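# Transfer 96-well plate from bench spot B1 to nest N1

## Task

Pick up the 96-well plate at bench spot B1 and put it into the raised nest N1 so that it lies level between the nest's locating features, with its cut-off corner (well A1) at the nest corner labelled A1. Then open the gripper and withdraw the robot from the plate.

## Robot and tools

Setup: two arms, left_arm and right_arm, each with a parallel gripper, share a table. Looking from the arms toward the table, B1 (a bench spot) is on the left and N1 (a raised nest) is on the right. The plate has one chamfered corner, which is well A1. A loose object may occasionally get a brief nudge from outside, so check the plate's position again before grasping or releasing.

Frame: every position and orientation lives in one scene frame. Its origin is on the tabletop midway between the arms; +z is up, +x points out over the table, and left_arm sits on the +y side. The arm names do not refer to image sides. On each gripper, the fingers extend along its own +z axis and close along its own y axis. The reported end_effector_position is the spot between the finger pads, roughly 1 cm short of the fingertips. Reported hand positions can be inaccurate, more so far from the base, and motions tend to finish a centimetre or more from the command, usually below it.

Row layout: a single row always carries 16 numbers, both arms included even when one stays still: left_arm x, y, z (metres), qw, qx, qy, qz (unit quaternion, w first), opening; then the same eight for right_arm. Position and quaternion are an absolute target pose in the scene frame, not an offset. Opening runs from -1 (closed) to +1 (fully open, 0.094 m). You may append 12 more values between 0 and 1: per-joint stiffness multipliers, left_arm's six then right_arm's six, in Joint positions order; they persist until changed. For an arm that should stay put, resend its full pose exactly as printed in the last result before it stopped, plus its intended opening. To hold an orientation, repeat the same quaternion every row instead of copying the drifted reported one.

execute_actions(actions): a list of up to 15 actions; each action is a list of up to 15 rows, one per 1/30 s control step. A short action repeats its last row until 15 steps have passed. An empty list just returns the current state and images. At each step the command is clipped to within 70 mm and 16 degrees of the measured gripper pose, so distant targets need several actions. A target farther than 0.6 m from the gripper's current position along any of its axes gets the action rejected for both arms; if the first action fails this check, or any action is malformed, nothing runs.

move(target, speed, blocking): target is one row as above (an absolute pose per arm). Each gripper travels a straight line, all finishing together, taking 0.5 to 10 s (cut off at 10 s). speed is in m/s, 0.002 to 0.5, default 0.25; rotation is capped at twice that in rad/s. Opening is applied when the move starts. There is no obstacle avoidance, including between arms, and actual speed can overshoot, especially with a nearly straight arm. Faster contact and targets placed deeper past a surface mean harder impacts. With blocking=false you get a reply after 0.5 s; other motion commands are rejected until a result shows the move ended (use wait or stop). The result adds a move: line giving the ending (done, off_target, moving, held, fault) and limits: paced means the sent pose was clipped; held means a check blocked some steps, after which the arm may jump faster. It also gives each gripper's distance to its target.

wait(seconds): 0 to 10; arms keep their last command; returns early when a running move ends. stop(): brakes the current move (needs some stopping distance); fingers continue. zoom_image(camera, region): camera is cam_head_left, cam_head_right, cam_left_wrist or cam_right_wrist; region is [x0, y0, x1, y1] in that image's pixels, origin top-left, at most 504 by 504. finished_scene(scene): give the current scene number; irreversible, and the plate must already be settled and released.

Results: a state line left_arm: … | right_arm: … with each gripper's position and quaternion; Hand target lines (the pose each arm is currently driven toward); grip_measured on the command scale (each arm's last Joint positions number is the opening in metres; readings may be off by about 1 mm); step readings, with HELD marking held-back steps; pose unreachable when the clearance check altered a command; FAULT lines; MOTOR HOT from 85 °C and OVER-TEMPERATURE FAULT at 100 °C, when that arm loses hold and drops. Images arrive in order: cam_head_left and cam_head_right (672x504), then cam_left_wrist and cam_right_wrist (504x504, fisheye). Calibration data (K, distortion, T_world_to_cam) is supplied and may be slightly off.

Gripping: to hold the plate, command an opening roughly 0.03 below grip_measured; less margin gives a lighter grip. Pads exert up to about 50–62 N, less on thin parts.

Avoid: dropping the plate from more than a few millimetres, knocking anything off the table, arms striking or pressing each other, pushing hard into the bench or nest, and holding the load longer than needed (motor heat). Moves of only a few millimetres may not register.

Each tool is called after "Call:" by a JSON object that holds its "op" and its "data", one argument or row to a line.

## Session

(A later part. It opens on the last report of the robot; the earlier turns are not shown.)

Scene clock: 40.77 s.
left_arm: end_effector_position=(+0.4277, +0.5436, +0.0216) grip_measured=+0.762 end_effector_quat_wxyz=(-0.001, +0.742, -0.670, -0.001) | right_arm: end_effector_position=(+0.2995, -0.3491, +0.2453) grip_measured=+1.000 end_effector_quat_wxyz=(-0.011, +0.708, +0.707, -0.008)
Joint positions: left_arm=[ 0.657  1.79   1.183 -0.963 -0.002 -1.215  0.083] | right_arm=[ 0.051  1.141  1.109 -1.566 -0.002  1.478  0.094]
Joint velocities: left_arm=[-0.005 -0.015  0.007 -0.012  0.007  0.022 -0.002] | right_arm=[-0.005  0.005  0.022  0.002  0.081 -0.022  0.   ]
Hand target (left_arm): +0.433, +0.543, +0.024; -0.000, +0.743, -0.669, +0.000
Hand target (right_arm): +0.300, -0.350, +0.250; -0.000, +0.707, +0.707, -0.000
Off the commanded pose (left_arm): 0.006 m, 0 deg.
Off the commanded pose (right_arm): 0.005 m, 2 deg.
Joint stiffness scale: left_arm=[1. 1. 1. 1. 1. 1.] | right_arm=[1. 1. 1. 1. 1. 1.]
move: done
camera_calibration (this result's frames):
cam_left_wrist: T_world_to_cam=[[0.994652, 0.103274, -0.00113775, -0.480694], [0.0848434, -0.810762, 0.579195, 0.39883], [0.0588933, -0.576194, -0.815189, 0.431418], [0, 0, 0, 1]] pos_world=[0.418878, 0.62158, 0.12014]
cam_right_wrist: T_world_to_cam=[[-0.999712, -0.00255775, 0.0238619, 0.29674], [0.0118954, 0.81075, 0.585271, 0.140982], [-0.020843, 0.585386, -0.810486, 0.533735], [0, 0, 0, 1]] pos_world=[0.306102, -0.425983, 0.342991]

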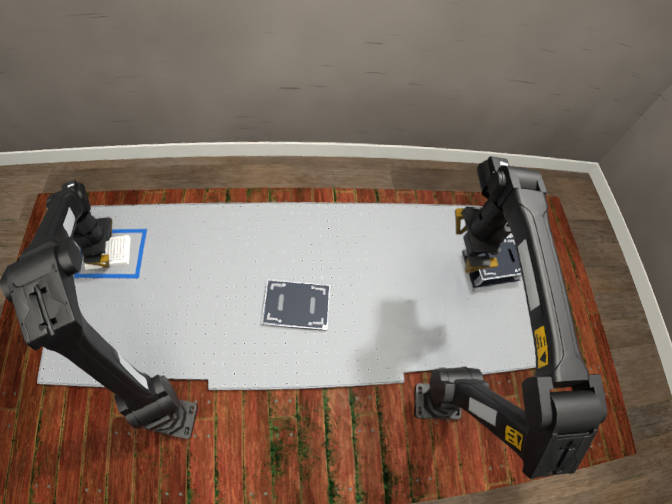

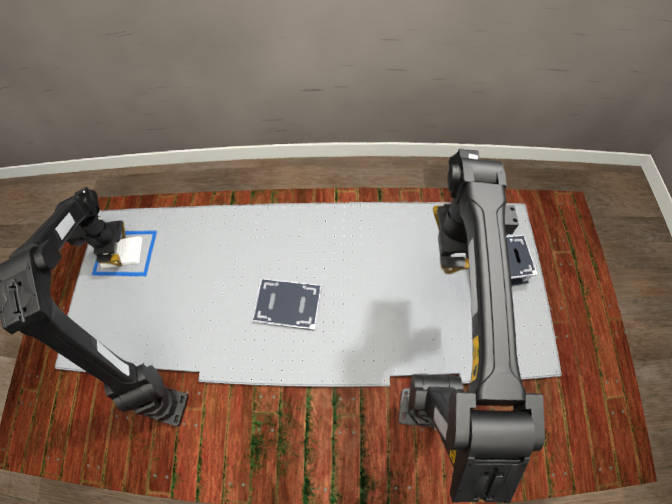

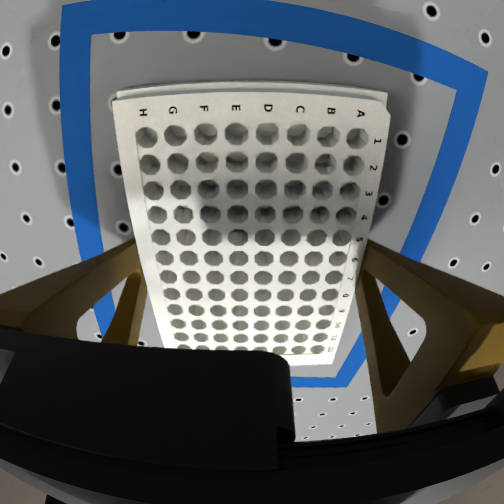

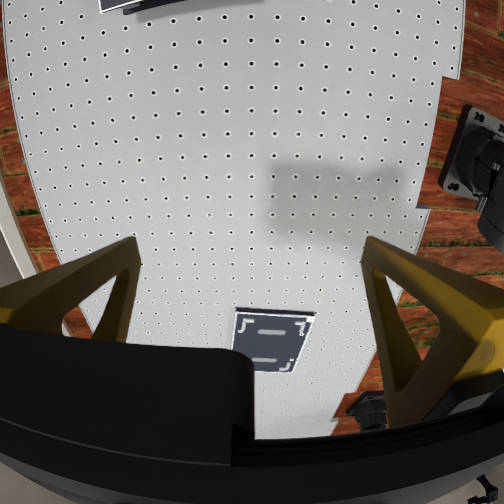

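Call:
{"op": "move", "data": {
  "target": [0.433,0.543,0.12,0,0.743,-0.669,0,0.7, 0.39,-0.50,0.27,0,0.707,0.707,0,1],
  "speed": 0.1
}}

Call:
{"op": "move", "data": {
  "target": [0.40,0.25,0.13,0,0,-1,0,0.7, 0.39,-0.50,0.27,0,0.707,0.707,0,1],
  "speed": 0.2
}}

Call:
{"op": "move", "data": {
  "target": [0.34,-0.10,0.10,0,-0.707,-0.707,0,0.7, 0.39,-0.50,0.27,0,0.707,0.707,0,1],
  "speed": 0.2
}}

Scene clock: 51.33 s.
left_arm: end_effector_position=(+0.4183, +0.5390, +0.0986) grip_measured=+0.762 end_effector_quat_wxyz=(+0.021, +0.742, -0.670, -0.010) | right_arm: end_effector_position=(+0.3787, -0.4912, +0.2501) grip_measured=+1.000 end_effector_quat_wxyz=(-0.022, +0.708, +0.706, -0.007)
Joint positions: left_arm=[ 0.657  1.694  1.279 -1.202 -0.002 -1.215  0.083] | right_arm=[-0.278  1.453  1.404 -1.567 -0.002  1.151  0.094]
Joint velocities: left_arm=[ 0.005  0.005 -0.002 -0.002  0.007 -0.037 -0.001] | right_arm=[ 0.005 -0.005  0.007 -0.002  0.022 -0.051  0.   ]
Hand target (left_arm): +0.433, +0.543, +0.120; -0.000, +0.743, -0.669, +0.000
Hand target (right_arm): +0.388, -0.500, +0.268; -0.003, +0.707, +0.707, +0.001
Off the commanded pose (left_arm): 0.026 m, 3 deg.
Off the commanded pose (right_arm): 0.025 m, 3 deg.
Joint stiffness scale: left_arm=[1. 1. 1. 1. 1. 1.] | right_arm=[1. 1. 1. 1. 1. 1.]
move: off_target (left_arm, right_arm)
camera_calibration (this result's frames):
cam_left_wrist: T_world_to_cam=[[0.993663, 0.102787, -0.0454847, -0.465753], [0.109694, -0.798519, 0.591891, 0.333041], [0.0245181, -0.59313, -0.804734, 0.514549], [0, 0, 0, 1]] pos_world=[0.413653, 0.619006, 0.195766]
cam_right_wrist: T_world_to_cam=[[-0.999284, -0.000560313, 0.0378332, 0.372695], [0.0221981, 0.801054, 0.59818, 0.240521], [-0.0306416, 0.598592, -0.800468, 0.630182], [0, 0, 0, 1]] pos_world=[0.386399, -0.569683, 0.346465]

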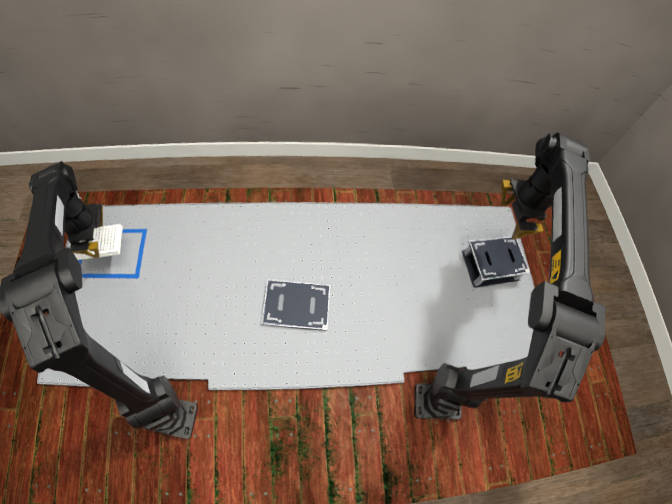

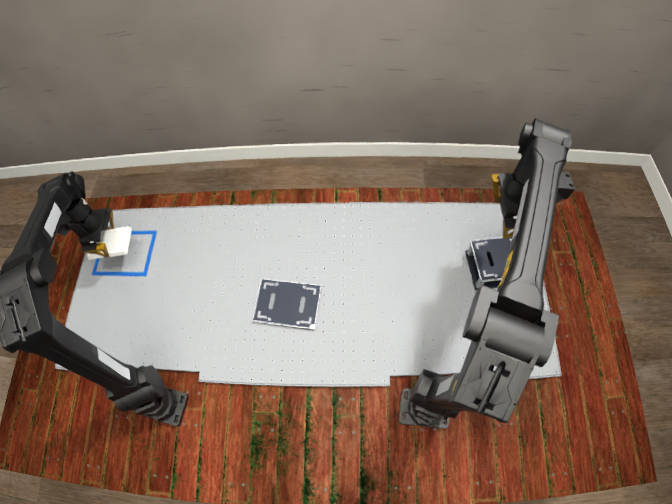

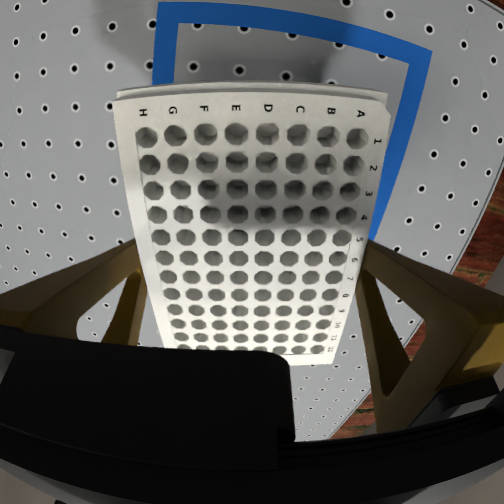

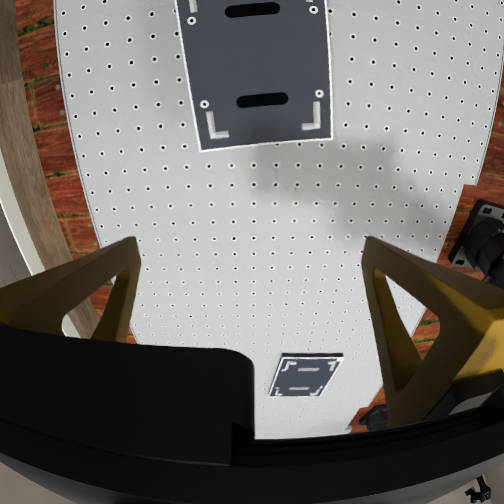

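Scene clock: 55.93 s.
left_arm: end_effector_position=(+0.3960, +0.2516, +0.1225) grip_measured=+0.762 end_effector_quat_wxyz=(-0.010, -0.011, +1.000, +0.004) | right_arm: end_effector_position=(+0.3786, -0.4913, +0.2501) grip_measured=+1.000 end_effector_quat_wxyz=(-0.022, +0.708, +0.706, -0.007)
Joint positions: left_arm=[ 0.008  1.498  1.109 -1.202 -0.004 -0.215  0.083] | right_arm=[-0.278  1.453  1.404 -1.567 -0.002  1.151  0.094]
Joint velocities: left_arm=[-0.005  0.015 -0.002 -0.002  0.022 -0.051  0.001] | right_arm=[-0.015 -0.024 -0.002  0.007  0.007  0.022  0.   ]
Hand target (left_arm): +0.397, +0.249, +0.131; -0.000, -0.000, +1.000, +0.003
Hand target (right_arm): +0.389, -0.500, +0.270; +0.000, +0.707, +0.707, -0.000
Off the commanded pose (left_arm): 0.009 m, 2 deg.
Off the commanded pose (right_arm): 0.025 m, 3 deg.
Joint stiffness scale: left_arm=[1. 1. 1. 1. 1. 1.] | right_arm=[1. 1. 1. 1. 1. 1.]
move: off_target (right_arm)
camera_calibration (this result's frames):
cam_left_wrist: T_world_to_cam=[[0.0238335, -0.999668, -0.00981685, 0.244071], [-0.802042, -0.0249819, 0.596745, 0.257701], [-0.596792, -0.006349, -0.802371, 0.462002], [0, 0, 0, 1]] pos_world=[0.476589, 0.253361, 0.219312]
cam_right_wrist: T_world_to_cam=[[-0.999272, -0.000950123, 0.0381387, 0.372369], [0.0220474, 0.801469, 0.597629, 0.241017], [-0.0311348, 0.598035, -0.800865, 0.630264], [0, 0, 0, 1]] pos_world=[0.386407, -0.569734, 0.346516]

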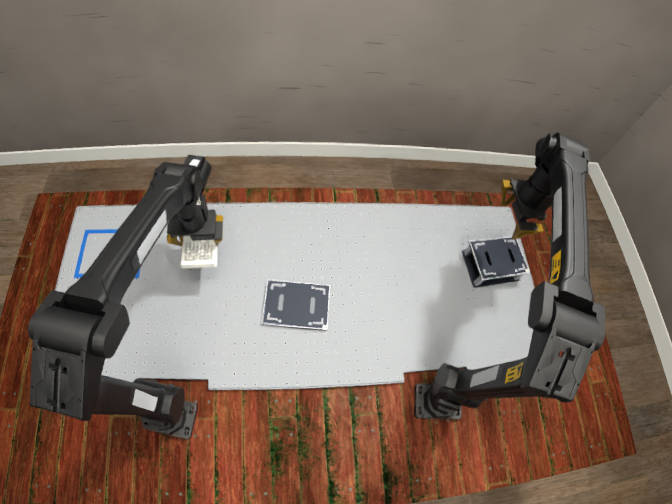

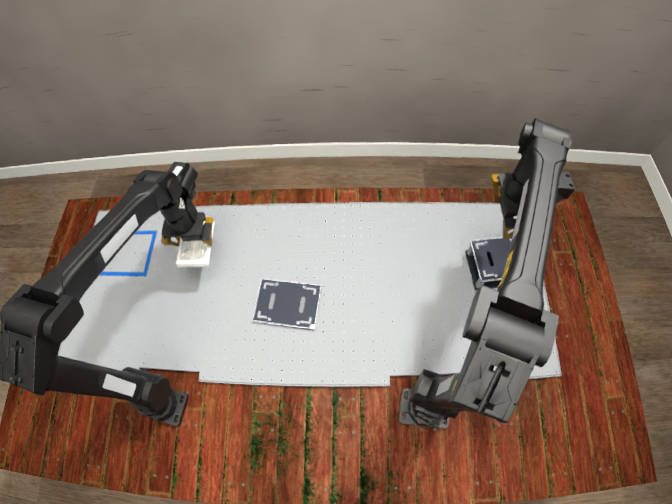

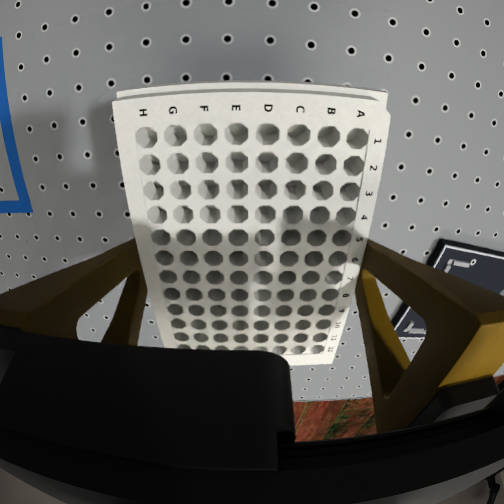

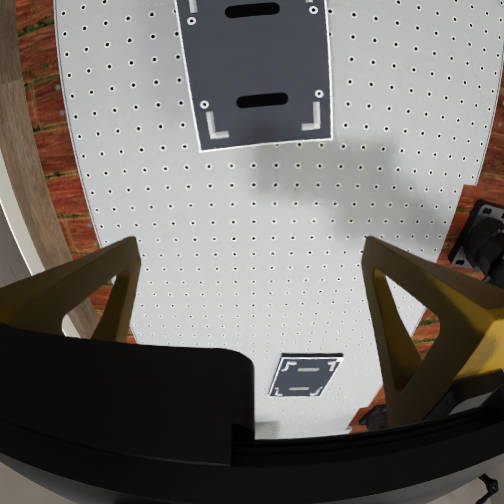

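Scene clock: 60.37 s.
left_arm: end_effector_position=(+0.3273, -0.0867, +0.0933) grip_measured=+0.762 end_effector_quat_wxyz=(-0.007, +0.699, +0.715, +0.003) | right_arm: end_effector_position=(+0.3786, -0.4913, +0.2501) grip_measured=+1.000 end_effector_quat_wxyz=(-0.022, +0.708, +0.706, -0.007)
Joint positions: left_arm=[-0.695  1.823  1.445 -1.206 -0.004  0.654  0.083] | right_arm=[-0.278  1.453  1.404 -1.567 -0.002  1.151  0.094]
Joint velocities: left_arm=[-0.005 -0.005 -0.007 -0.012  0.007  0.022  0.   ] | right_arm=[ 0.005 -0.005 -0.017  0.012 -0.022  0.007  0.   ]
Hand target (left_arm): +0.335, -0.100, +0.098; +0.000, +0.707, +0.707, +0.003
Hand target (right_arm): +0.389, -0.500, +0.270; +0.000, +0.707, +0.707, -0.000
Off the commanded pose (left_arm): 0.020 m, 2 deg.
Off the commanded pose (right_arm): 0.025 m, 3 deg.
Joint stiffness scale: left_arm=[1. 1. 1. 1. 1. 1.] | right_arm=[1. 1. 1. 1. 1. 1.]
move: off_target (left_arm, right_arm)
camera_calibration (this result's frames):
cam_left_wrist: T_world_to_cam=[[-0.999726, -0.0230898, 0.00373394, 0.3256], [-0.0163979, 0.805729, 0.592057, 0.0268536], [-0.016679, 0.591834, -0.805888, 0.257718], [0, 0, 0, 1]] pos_world=[0.33025, -0.166645, 0.190577]
cam_right_wrist: T_world_to_cam=[[-0.999272, -0.000950123, 0.0381387, 0.372369], [0.0220474, 0.801469, 0.597629, 0.241017], [-0.0311348, 0.598035, -0.800865, 0.630264], [0, 0, 0, 1]] pos_world=[0.386407, -0.569734, 0.346516]

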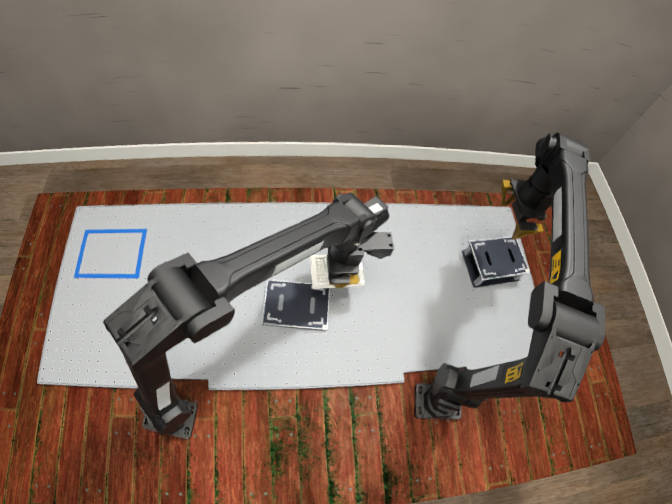

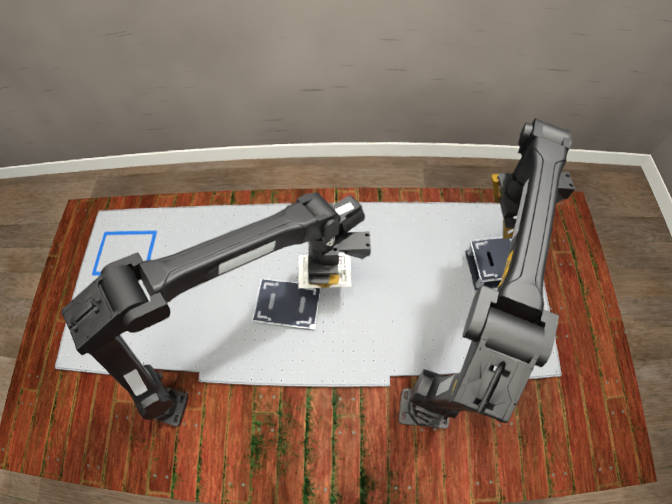

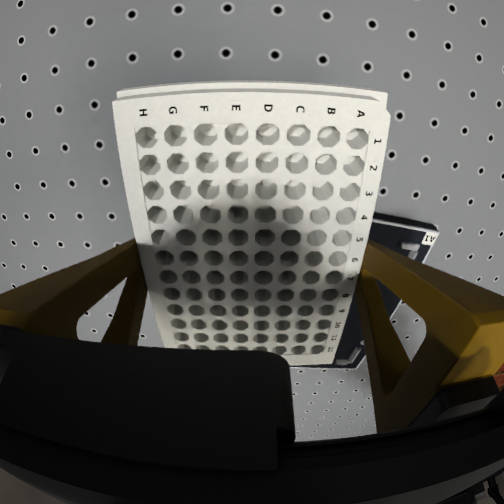

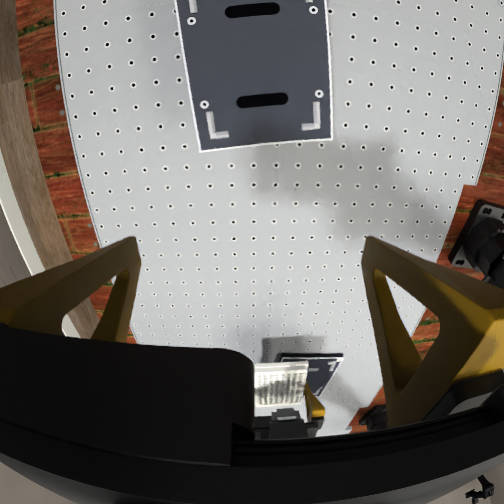

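Call:
{"op": "move", "data": {
  "target": [0.35,-0.19,0.05,0,0.707,0.707,0,0.7, 0.39,-0.50,0.27,0,0.707,0.707,0,1],
  "speed": 0.1
}}

Scene clock: 64.00 s.
left_arm: end_effector_position=(+0.3443, -0.1746, +0.0449) grip_measured=+0.762 end_effector_quat_wxyz=(-0.007, +0.710, +0.704, +0.003) | right_arm: end_effector_position=(+0.3786, -0.4913, +0.2501) grip_measured=+1.000 end_effector_quat_wxyz=(-0.022, +0.708, +0.706, -0.007)
Joint positions: left_arm=[-0.763  2.069  1.695 -1.211 -0.004  0.615  0.083] | right_arm=[-0.278  1.453  1.404 -1.567 -0.002  1.151  0.094]
Joint velocities: left_arm=[-0.015 -0.015  0.017 -0.012 -0.022 -0.139 -0.   ] | right_arm=[-0.005 -0.005  0.012 -0.007 -0.022  0.037  0.   ]
Hand target (left_arm): +0.348, -0.189, +0.049; +0.001, +0.707, +0.707, +0.000
Hand target (right_arm): +0.389, -0.500, +0.270; +0.000, +0.707, +0.707, -0.000
Off the commanded pose (left_arm): 0.017 m, 1 deg.
Off the commanded pose (right_arm): 0.025 m, 3 deg.
Joint stiffness scale: left_arm=[1. 1. 1. 1. 1. 1.] | right_arm=[1. 1. 1. 1. 1. 1.]
move: off_target (left_arm, right_arm)
camera_calibration (this result's frames):
cam_left_wrist: T_world_to_cam=[[-0.999974, 0.00628272, 0.00365191, 0.346007], [0.00722471, 0.805383, 0.59271, 0.118387], [0.000782647, 0.592721, -0.805407, 0.265142], [0, 0, 0, 1]] pos_world=[0.344935, -0.254676, 0.142115]
cam_right_wrist: T_world_to_cam=[[-0.999272, -0.000950123, 0.0381387, 0.372369], [0.0220474, 0.801469, 0.597629, 0.241017], [-0.0311348, 0.598035, -0.800865, 0.630264], [0, 0, 0, 1]] pos_world=[0.386407, -0.569734, 0.346516]

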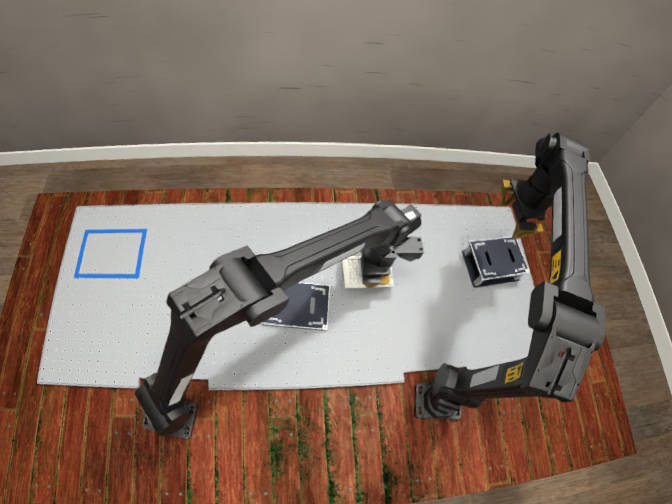

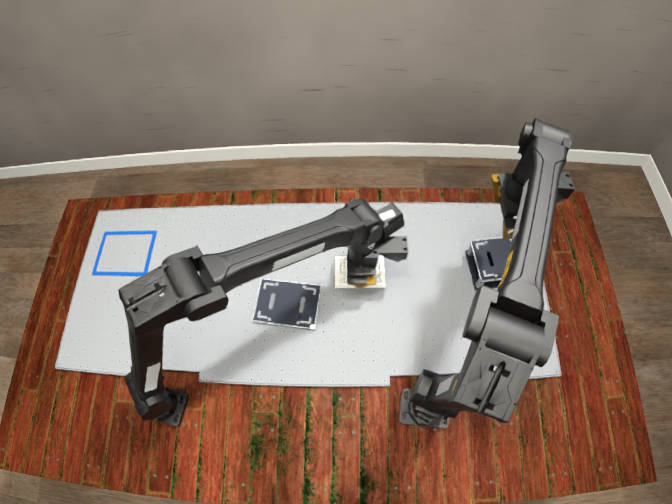

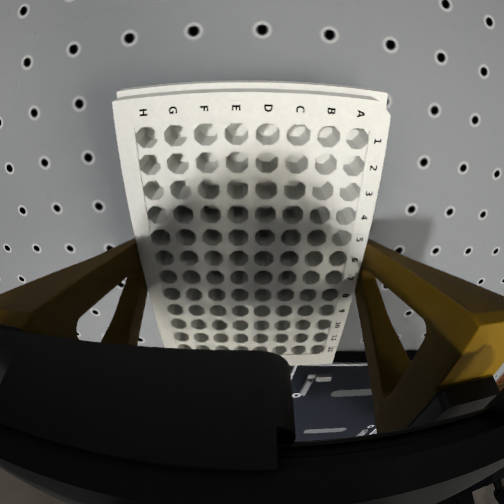

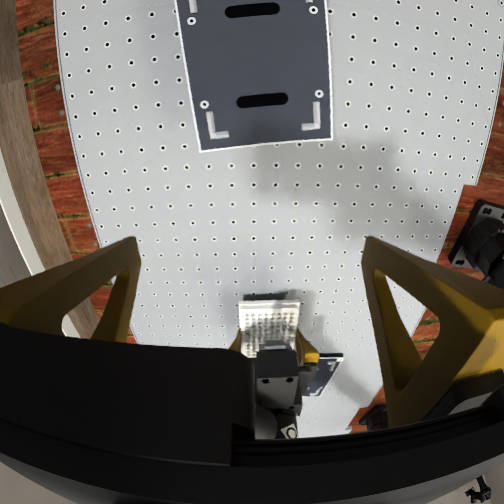

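Call:
{"op": "move", "data": {
  "target": [0.35,-0.19,0.008,0,0.707,0.707,0,0.7, 0.39,-0.50,0.27,0,0.707,0.707,0,1],
  "speed": 0.02
}}

Scene clock: 67.57 s.
left_arm: end_effector_position=(+0.3504, -0.1835, +0.0224) grip_measured=+0.762 end_effector_quat_wxyz=(+0.003, +0.709, +0.705, +0.001) | right_arm: end_effector_position=(+0.3786, -0.4913, +0.2501) grip_measured=+1.000 end_effector_quat_wxyz=(-0.022, +0.708, +0.706, -0.007)
Joint positions: left_arm=[-0.763  2.107  1.695 -1.152 -0.003  0.615  0.083] | right_arm=[-0.278  1.453  1.404 -1.567 -0.002  1.151  0.094]
Joint velocities: left_arm=[-0.034 -0.005  0.002 -0.007  0.051  0.095  0.   ] | right_arm=[-0.005 -0.005 -0.002 -0.002 -0.022 -0.051  0.   ]
Hand target (left_arm): +0.349, -0.189, +0.008; +0.000, +0.707, +0.707, -0.000
Hand target (right_arm): +0.389, -0.500, +0.270; +0.000, +0.707, +0.707, -0.000
Off the commanded pose (left_arm): 0.016 m, 1 deg.
Off the commanded pose (right_arm): 0.025 m, 3 deg.
Joint stiffness scale: left_arm=[1. 1. 1. 1. 1. 1.] | right_arm=[1. 1. 1. 1. 1. 1.]
move: off_target (left_arm, right_arm)
camera_calibration (this result's frames):
cam_left_wrist: T_world_to_cam=[[-0.999954, 0.00547991, -0.00781404, 0.352333], [-0.000049833, 0.815727, 0.578438, 0.143685], [0.00954391, 0.578412, -0.815689, 0.246852], [0, 0, 0, 1]] pos_world=[0.349968, -0.261921, 0.120995]
cam_right_wrist: T_world_to_cam=[[-0.999272, -0.000950123, 0.0381387, 0.372369], [0.0220474, 0.801469, 0.597629, 0.241017], [-0.0311348, 0.598035, -0.800865, 0.630264], [0, 0, 0, 1]] pos_world=[0.386407, -0.569734, 0.346516]

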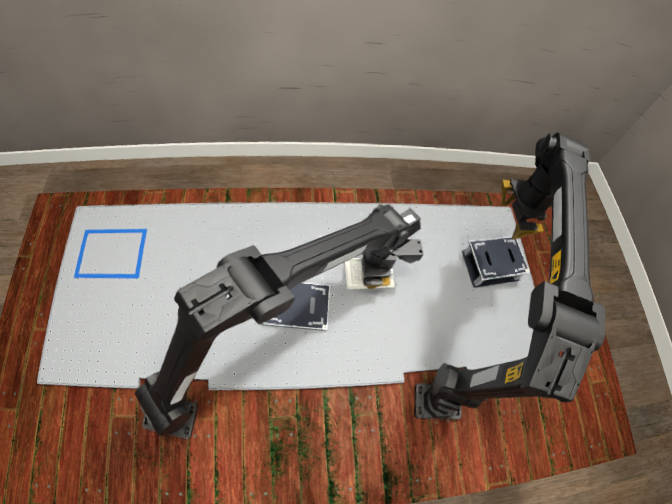

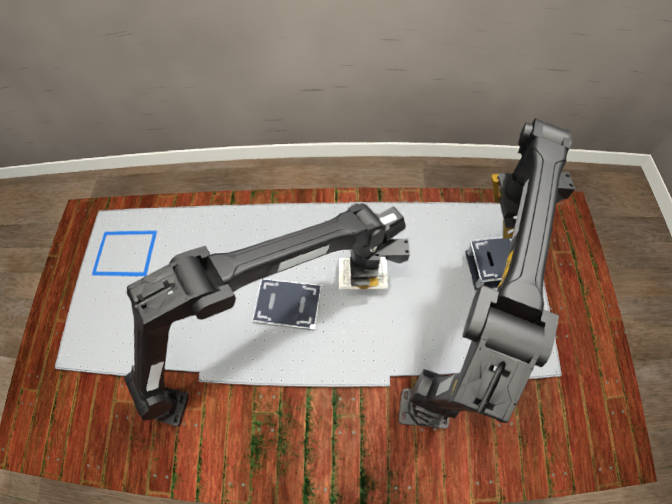

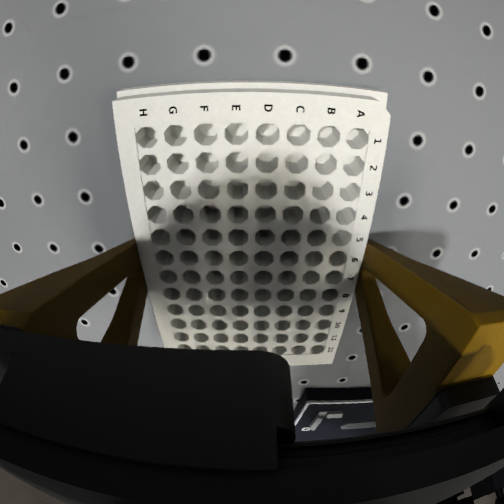

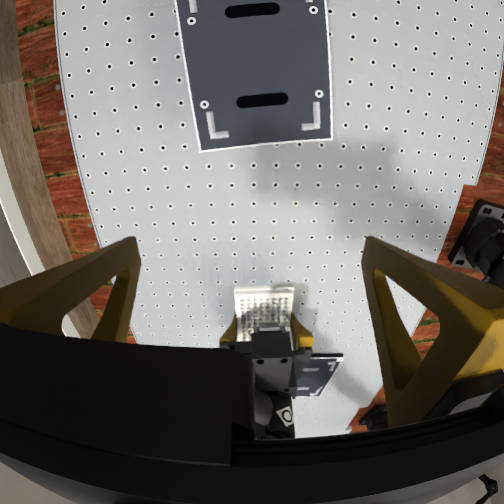

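Call:
{"op": "move", "data": {
  "target": [0.35,-0.19,0.008,0,0.707,0.707,0,1, 0.39,-0.50,0.27,0,0.707,0.707,0,1],
  "speed": 0.02
}}

Call:
{"op": "move", "data": {
  "target": [0.35,-0.185,0.09,0,0.707,0.707,0,1, 0.39,-0.50,0.27,0,0.707,0.707,0,1],
  "speed": 0.08
}}

Call:
{"op": "move", "data": {
  "target": [0.30,0.25,0.2,0,0.707,0.707,0,1, 0.39,-0.50,0.27,0,0.707,0.707,0,1]
}}

Call:
{"op": "move", "data": {
  "target": [0.30,0.25,0.2,0,0.707,0.707,0,1, 0.352,-0.18,0.08,0,0.707,0.707,0,1]
}}

Scene clock: 72.17 s.
left_arm: end_effector_position=(+0.3504, -0.1835, +0.0224) grip_measured=+1.000 end_effector_quat_wxyz=(+0.003, +0.709, +0.705, +0.001) | right_arm: end_effector_position=(+0.3786, -0.4913, +0.2501) grip_measured=+1.000 end_effector_quat_wxyz=(-0.022, +0.708, +0.706, -0.007)
Joint positions: left_arm=[-0.763  2.107  1.695 -1.152 -0.003  0.615  0.094] | right_arm=[-0.278  1.453  1.404 -1.567 -0.002  1.151  0.094]
Joint velocities: left_arm=[-0.015  0.005  0.002 -0.002 -0.11   0.051  0.   ] | right_arm=[-0.005 -0.005 -0.022 -0.007 -0.066  0.081  0.   ]
Hand target (left_arm): +0.350, -0.189, +0.008; +0.000, +0.707, +0.707, +0.000
Hand target (right_arm): +0.389, -0.500, +0.270; +0.000, +0.707, +0.707, -0.000
Off the commanded pose (left_arm): 0.016 m, 1 deg.
Off the commanded pose (right_arm): 0.025 m, 3 deg.
Joint stiffness scale: left_arm=[1. 1. 1. 1. 1. 1.] | right_arm=[1. 1. 1. 1. 1. 1.]
move: off_target (left_arm, right_arm)
camera_calibration (this result's frames):
cam_left_wrist: T_world_to_cam=[[-0.999954, 0.00547991, -0.00781404, 0.352333], [-0.000049833, 0.815727, 0.578438, 0.143685], [0.00954391, 0.578412, -0.815689, 0.246852], [0, 0, 0, 1]] pos_world=[0.349968, -0.261921, 0.120995]
cam_right_wrist: T_world_to_cam=[[-0.999272, -0.000950123, 0.0381387, 0.372369], [0.0220474, 0.801469, 0.597629, 0.241017], [-0.0311348, 0.598035, -0.800865, 0.630264], [0, 0, 0, 1]] pos_world=[0.386407, -0.569734, 0.346516]

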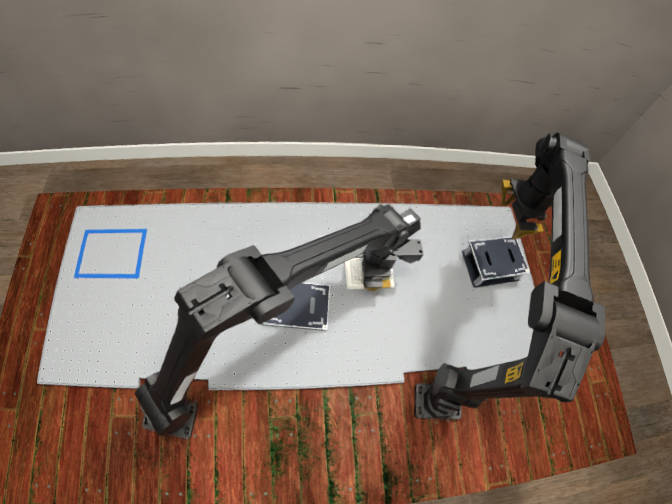

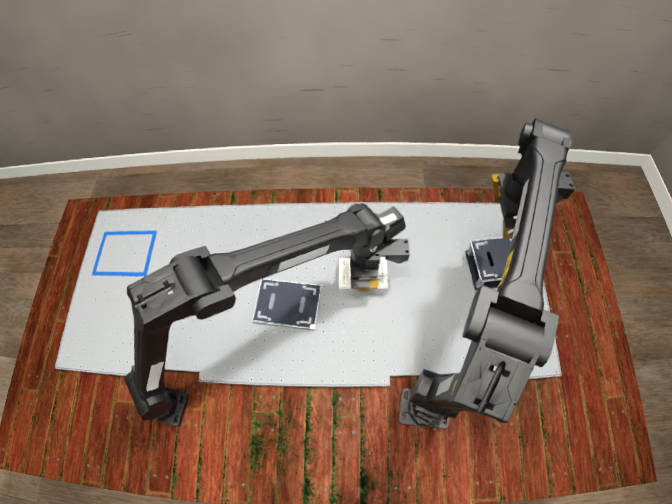

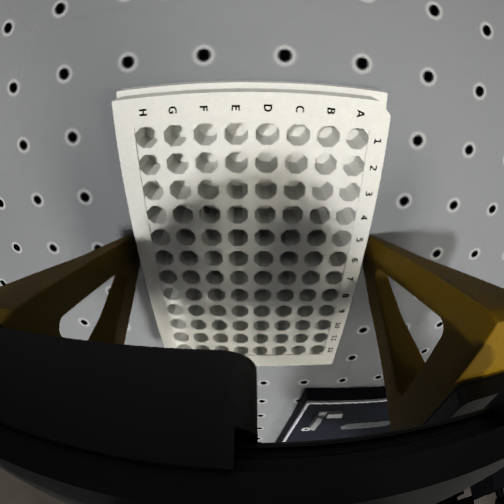

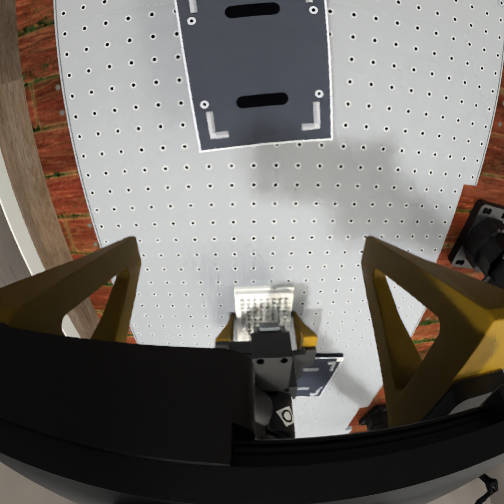

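Scene clock: 73.43 s.
left_arm: end_effector_position=(+0.3434, -0.1736, +0.0700) grip_measured=+1.000 end_effector_quat_wxyz=(-0.019, +0.709, +0.705, +0.005) | right_arm: end_effector_position=(+0.3786, -0.4913, +0.2501) grip_measured=+1.000 end_effector_quat_wxyz=(-0.022, +0.708, +0.706, -0.007)
Joint positions: left_arm=[-0.763  2.059  1.746 -1.297 -0.003  0.615  0.094] | right_arm=[-0.278  1.453  1.404 -1.567 -0.002  1.151  0.094]
Joint velocities: left_arm=[ 0.005  0.005 -0.007 -0.017 -0.051 -0.066  0.   ] | right_arm=[-0.005 -0.005 -0.007 -0.007  0.051  0.022  0.   ]
Hand target (left_arm): +0.350, -0.185, +0.090; +0.000, +0.707, +0.707, -0.000
Hand target (right_arm): +0.389, -0.500, +0.270; +0.000, +0.707, +0.707, -0.000
Off the commanded pose (left_arm): 0.024 m, 2 deg.
Off the commanded pose (right_arm): 0.025 m, 3 deg.
Joint stiffness scale: left_arm=[1. 1. 1. 1. 1. 1.] | right_arm=[1. 1. 1. 1. 1. 1.]
move: off_target (left_arm, right_arm)
camera_calibration (this result's frames):
cam_left_wrist: T_world_to_cam=[[-0.999814, 0.00527842, 0.0185369, 0.343783], [0.0154701, 0.793424, 0.608473, 0.0967103], [-0.0114959, 0.608647, -0.793358, 0.290889], [0, 0, 0, 1]] pos_world=[0.345567, -0.255596, 0.165561]
cam_right_wrist: T_world_to_cam=[[-0.999272, -0.000950123, 0.0381387, 0.372369], [0.0220474, 0.801469, 0.597629, 0.241017], [-0.0311348, 0.598035, -0.800865, 0.630264], [0, 0, 0, 1]] pos_world=[0.386407, -0.569734, 0.346516]

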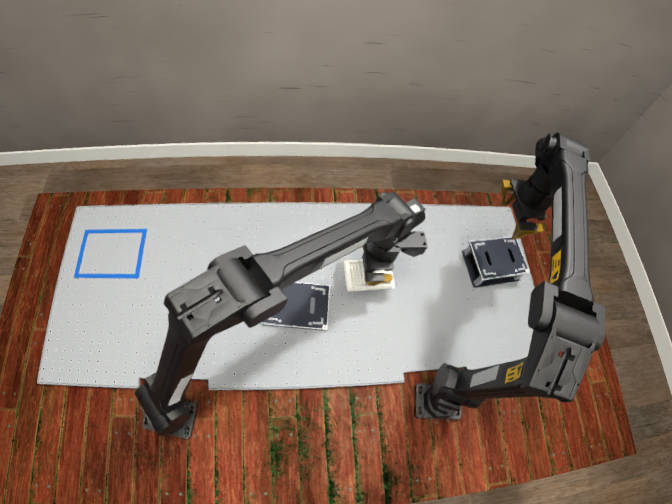

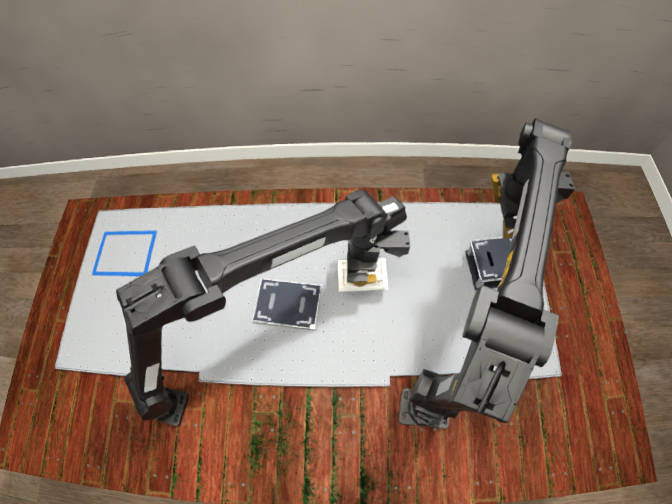

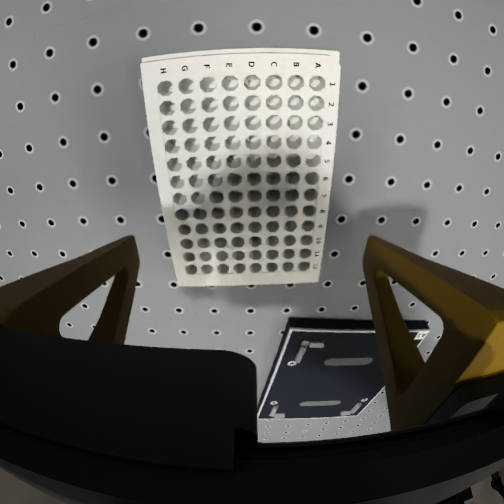

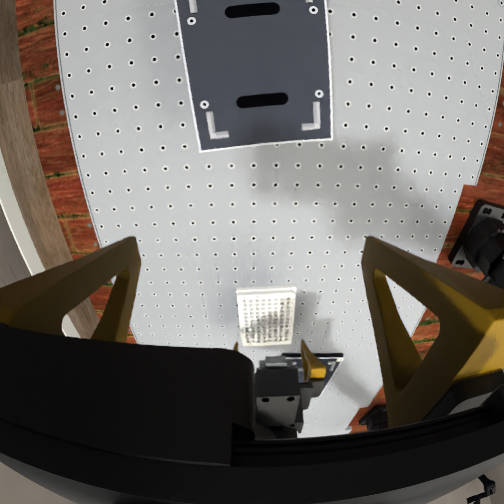

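Scene clock: 75.83 s.
left_arm: end_effector_position=(+0.3115, +0.2506, +0.2063) grip_measured=+1.000 end_effector_quat_wxyz=(+0.007, +0.700, +0.714, +0.003) | right_arm: end_effector_position=(+0.3786, -0.4913, +0.2501) grip_measured=+1.000 end_effector_quat_wxyz=(-0.022, +0.708, +0.706, -0.007)
Joint positions: left_arm=[-0.041  1.197  1.05  -1.41   0.002  1.311  0.094] | right_arm=[-0.278  1.453  1.404 -1.567 -0.002  1.151  0.094]
Joint velocities: left_arm=[ 0.005 -0.015 -0.012 -0.007 -0.022 -0.051  0.   ] | right_arm=[ 0.005 -0.005 -0.022 -0.002 -0.051  0.022  0.   ]
Hand target (left_arm): +0.307, +0.251, +0.204; +0.000, +0.707, +0.707, -0.003
Hand target (right_arm): +0.389, -0.500, +0.270; +0.000, +0.707, +0.707, -0.000
Off the commanded pose (left_arm): 0.013 m, 1 deg.
Off the commanded pose (right_arm): 0.025 m, 3 deg.
Joint stiffness scale: left_arm=[1. 1. 1. 1. 1. 1.] | right_arm=[1. 1. 1. 1. 1. 1.]
move: off_target (left_arm, right_arm)
camera_calibration (this result's frames):
cam_left_wrist: T_world_to_cam=[[-0.999681, -0.020462, -0.0148173, 0.320407], [-0.0252617, 0.816716, 0.576486, -0.308874], [0.000305529, 0.576676, -0.816973, 0.149712], [0, 0, 0, 1]] pos_world=[0.312456, 0.172483, 0.30512]
cam_right_wrist: T_world_to_cam=[[-0.999272, -0.000950123, 0.0381387, 0.372369], [0.0220474, 0.801469, 0.597629, 0.241017], [-0.0311348, 0.598035, -0.800865, 0.630264], [0, 0, 0, 1]] pos_world=[0.386407, -0.569734, 0.346516]

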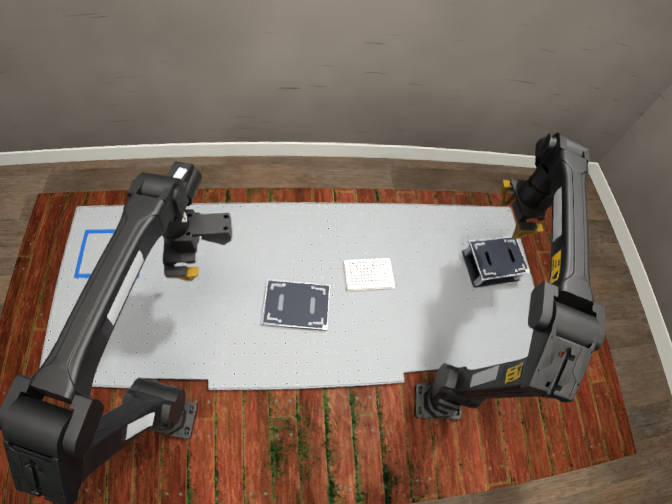

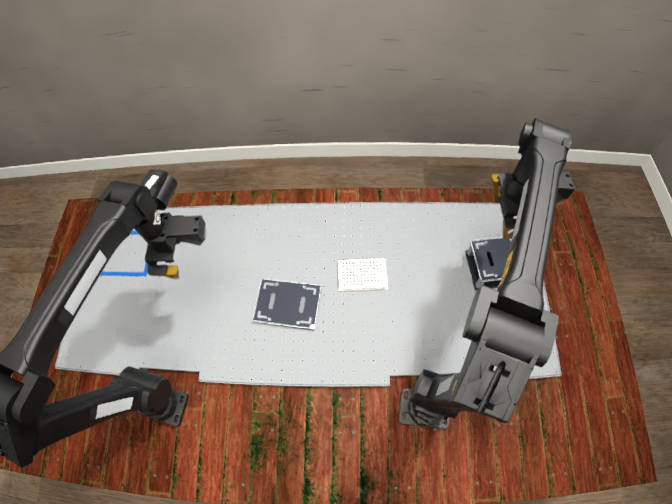

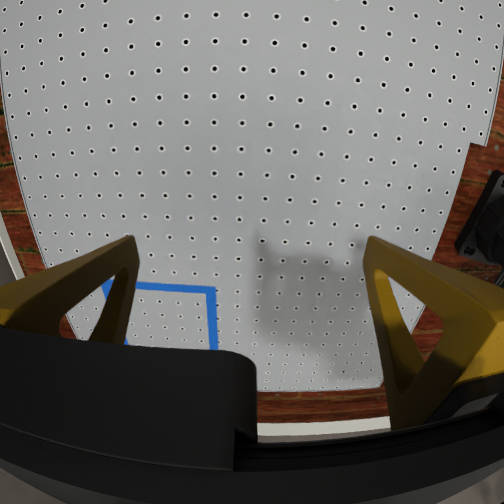

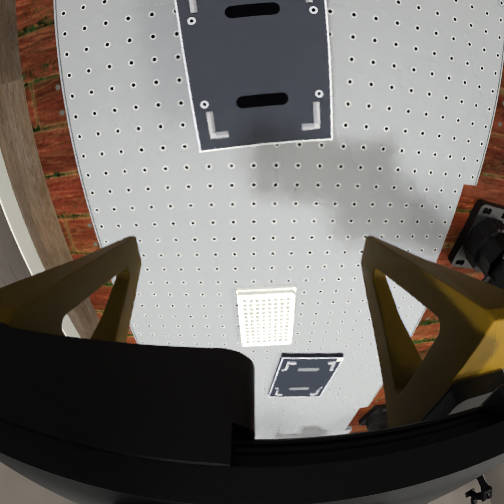

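Scene clock: 77.83 s.
left_arm: end_effector_position=(+0.3044, +0.2524, +0.1993) grip_measured=+1.000 end_effector_quat_wxyz=(-0.001, +0.700, +0.714, -0.002) | right_arm: end_effector_position=(+0.3480, -0.1819, +0.0790) grip_measured=+1.000 end_effector_quat_wxyz=(+0.005, +0.702, +0.712, -0.007)
Joint positions: left_arm=[-0.041  1.191  1.027 -1.41   0.002  1.311  0.094] | right_arm=[ 0.533  1.454  0.934 -1.06   0.015  1.945  0.094]
Joint velocities: left_arm=[-0.005 -0.015 -0.007 -0.007 -0.051 -0.037  0.   ] | right_arm=[0.005 0.005 0.017 0.012 0.037 0.022 0.   ]
Hand target (left_arm): +0.300, +0.250, +0.200; -0.000, +0.707, +0.707, -0.000
Hand target (right_arm): +0.352, -0.181, +0.081; +0.009, +0.707, +0.707, -0.001
Off the commanded pose (left_arm): 0.005 m, 1 deg.
Off the commanded pose (right_arm): 0.005 m, 1 deg.
Joint stiffness scale: left_arm=[1. 1. 1. 1. 1. 1.] | right_arm=[1. 1. 1. 1. 1. 1.]
move: done
camera_calibration (this result's frames):
cam_left_wrist: T_world_to_cam=[[-0.999789, -0.0204354, 0.00213498, 0.309836], [-0.0154049, 0.814297, 0.580244, -0.309562], [-0.013596, 0.580089, -0.81444, 0.145808], [0, 0, 0, 1]] pos_world=[0.306984, 0.173826, 0.297712]
cam_right_wrist: T_world_to_cam=[[-0.99984, -0.0178863, 0.000186661, 0.348708], [-0.0146219, 0.823283, 0.567443, 0.115064], [-0.0103031, 0.567349, -0.823413, 0.296176], [0, 0, 0, 1]] pos_world=[0.353387, -0.256528, 0.178518]

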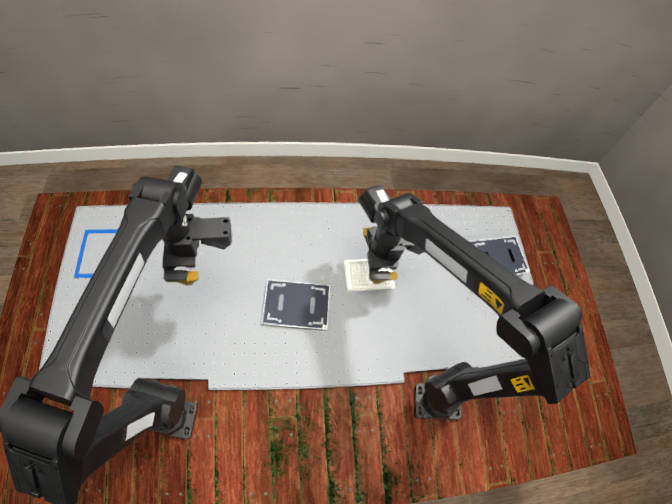

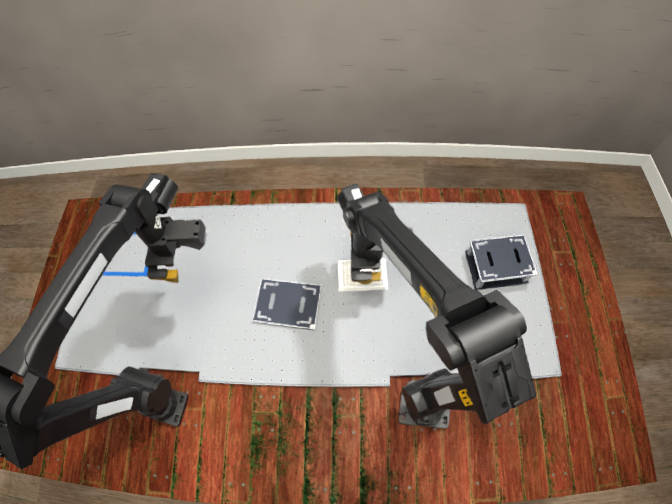

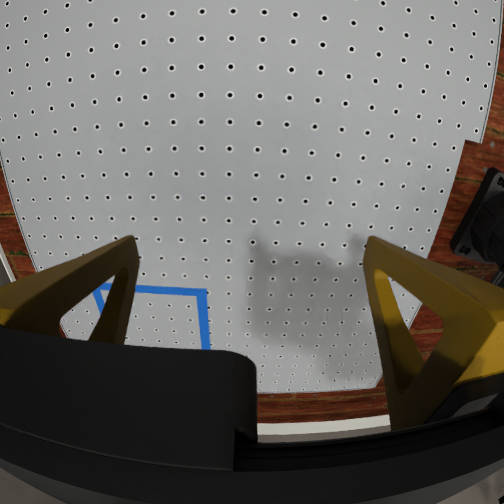

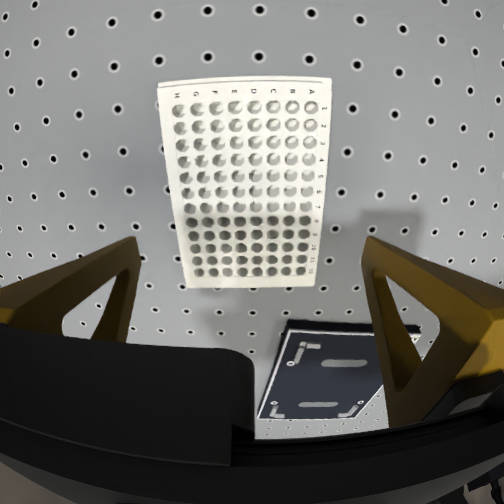

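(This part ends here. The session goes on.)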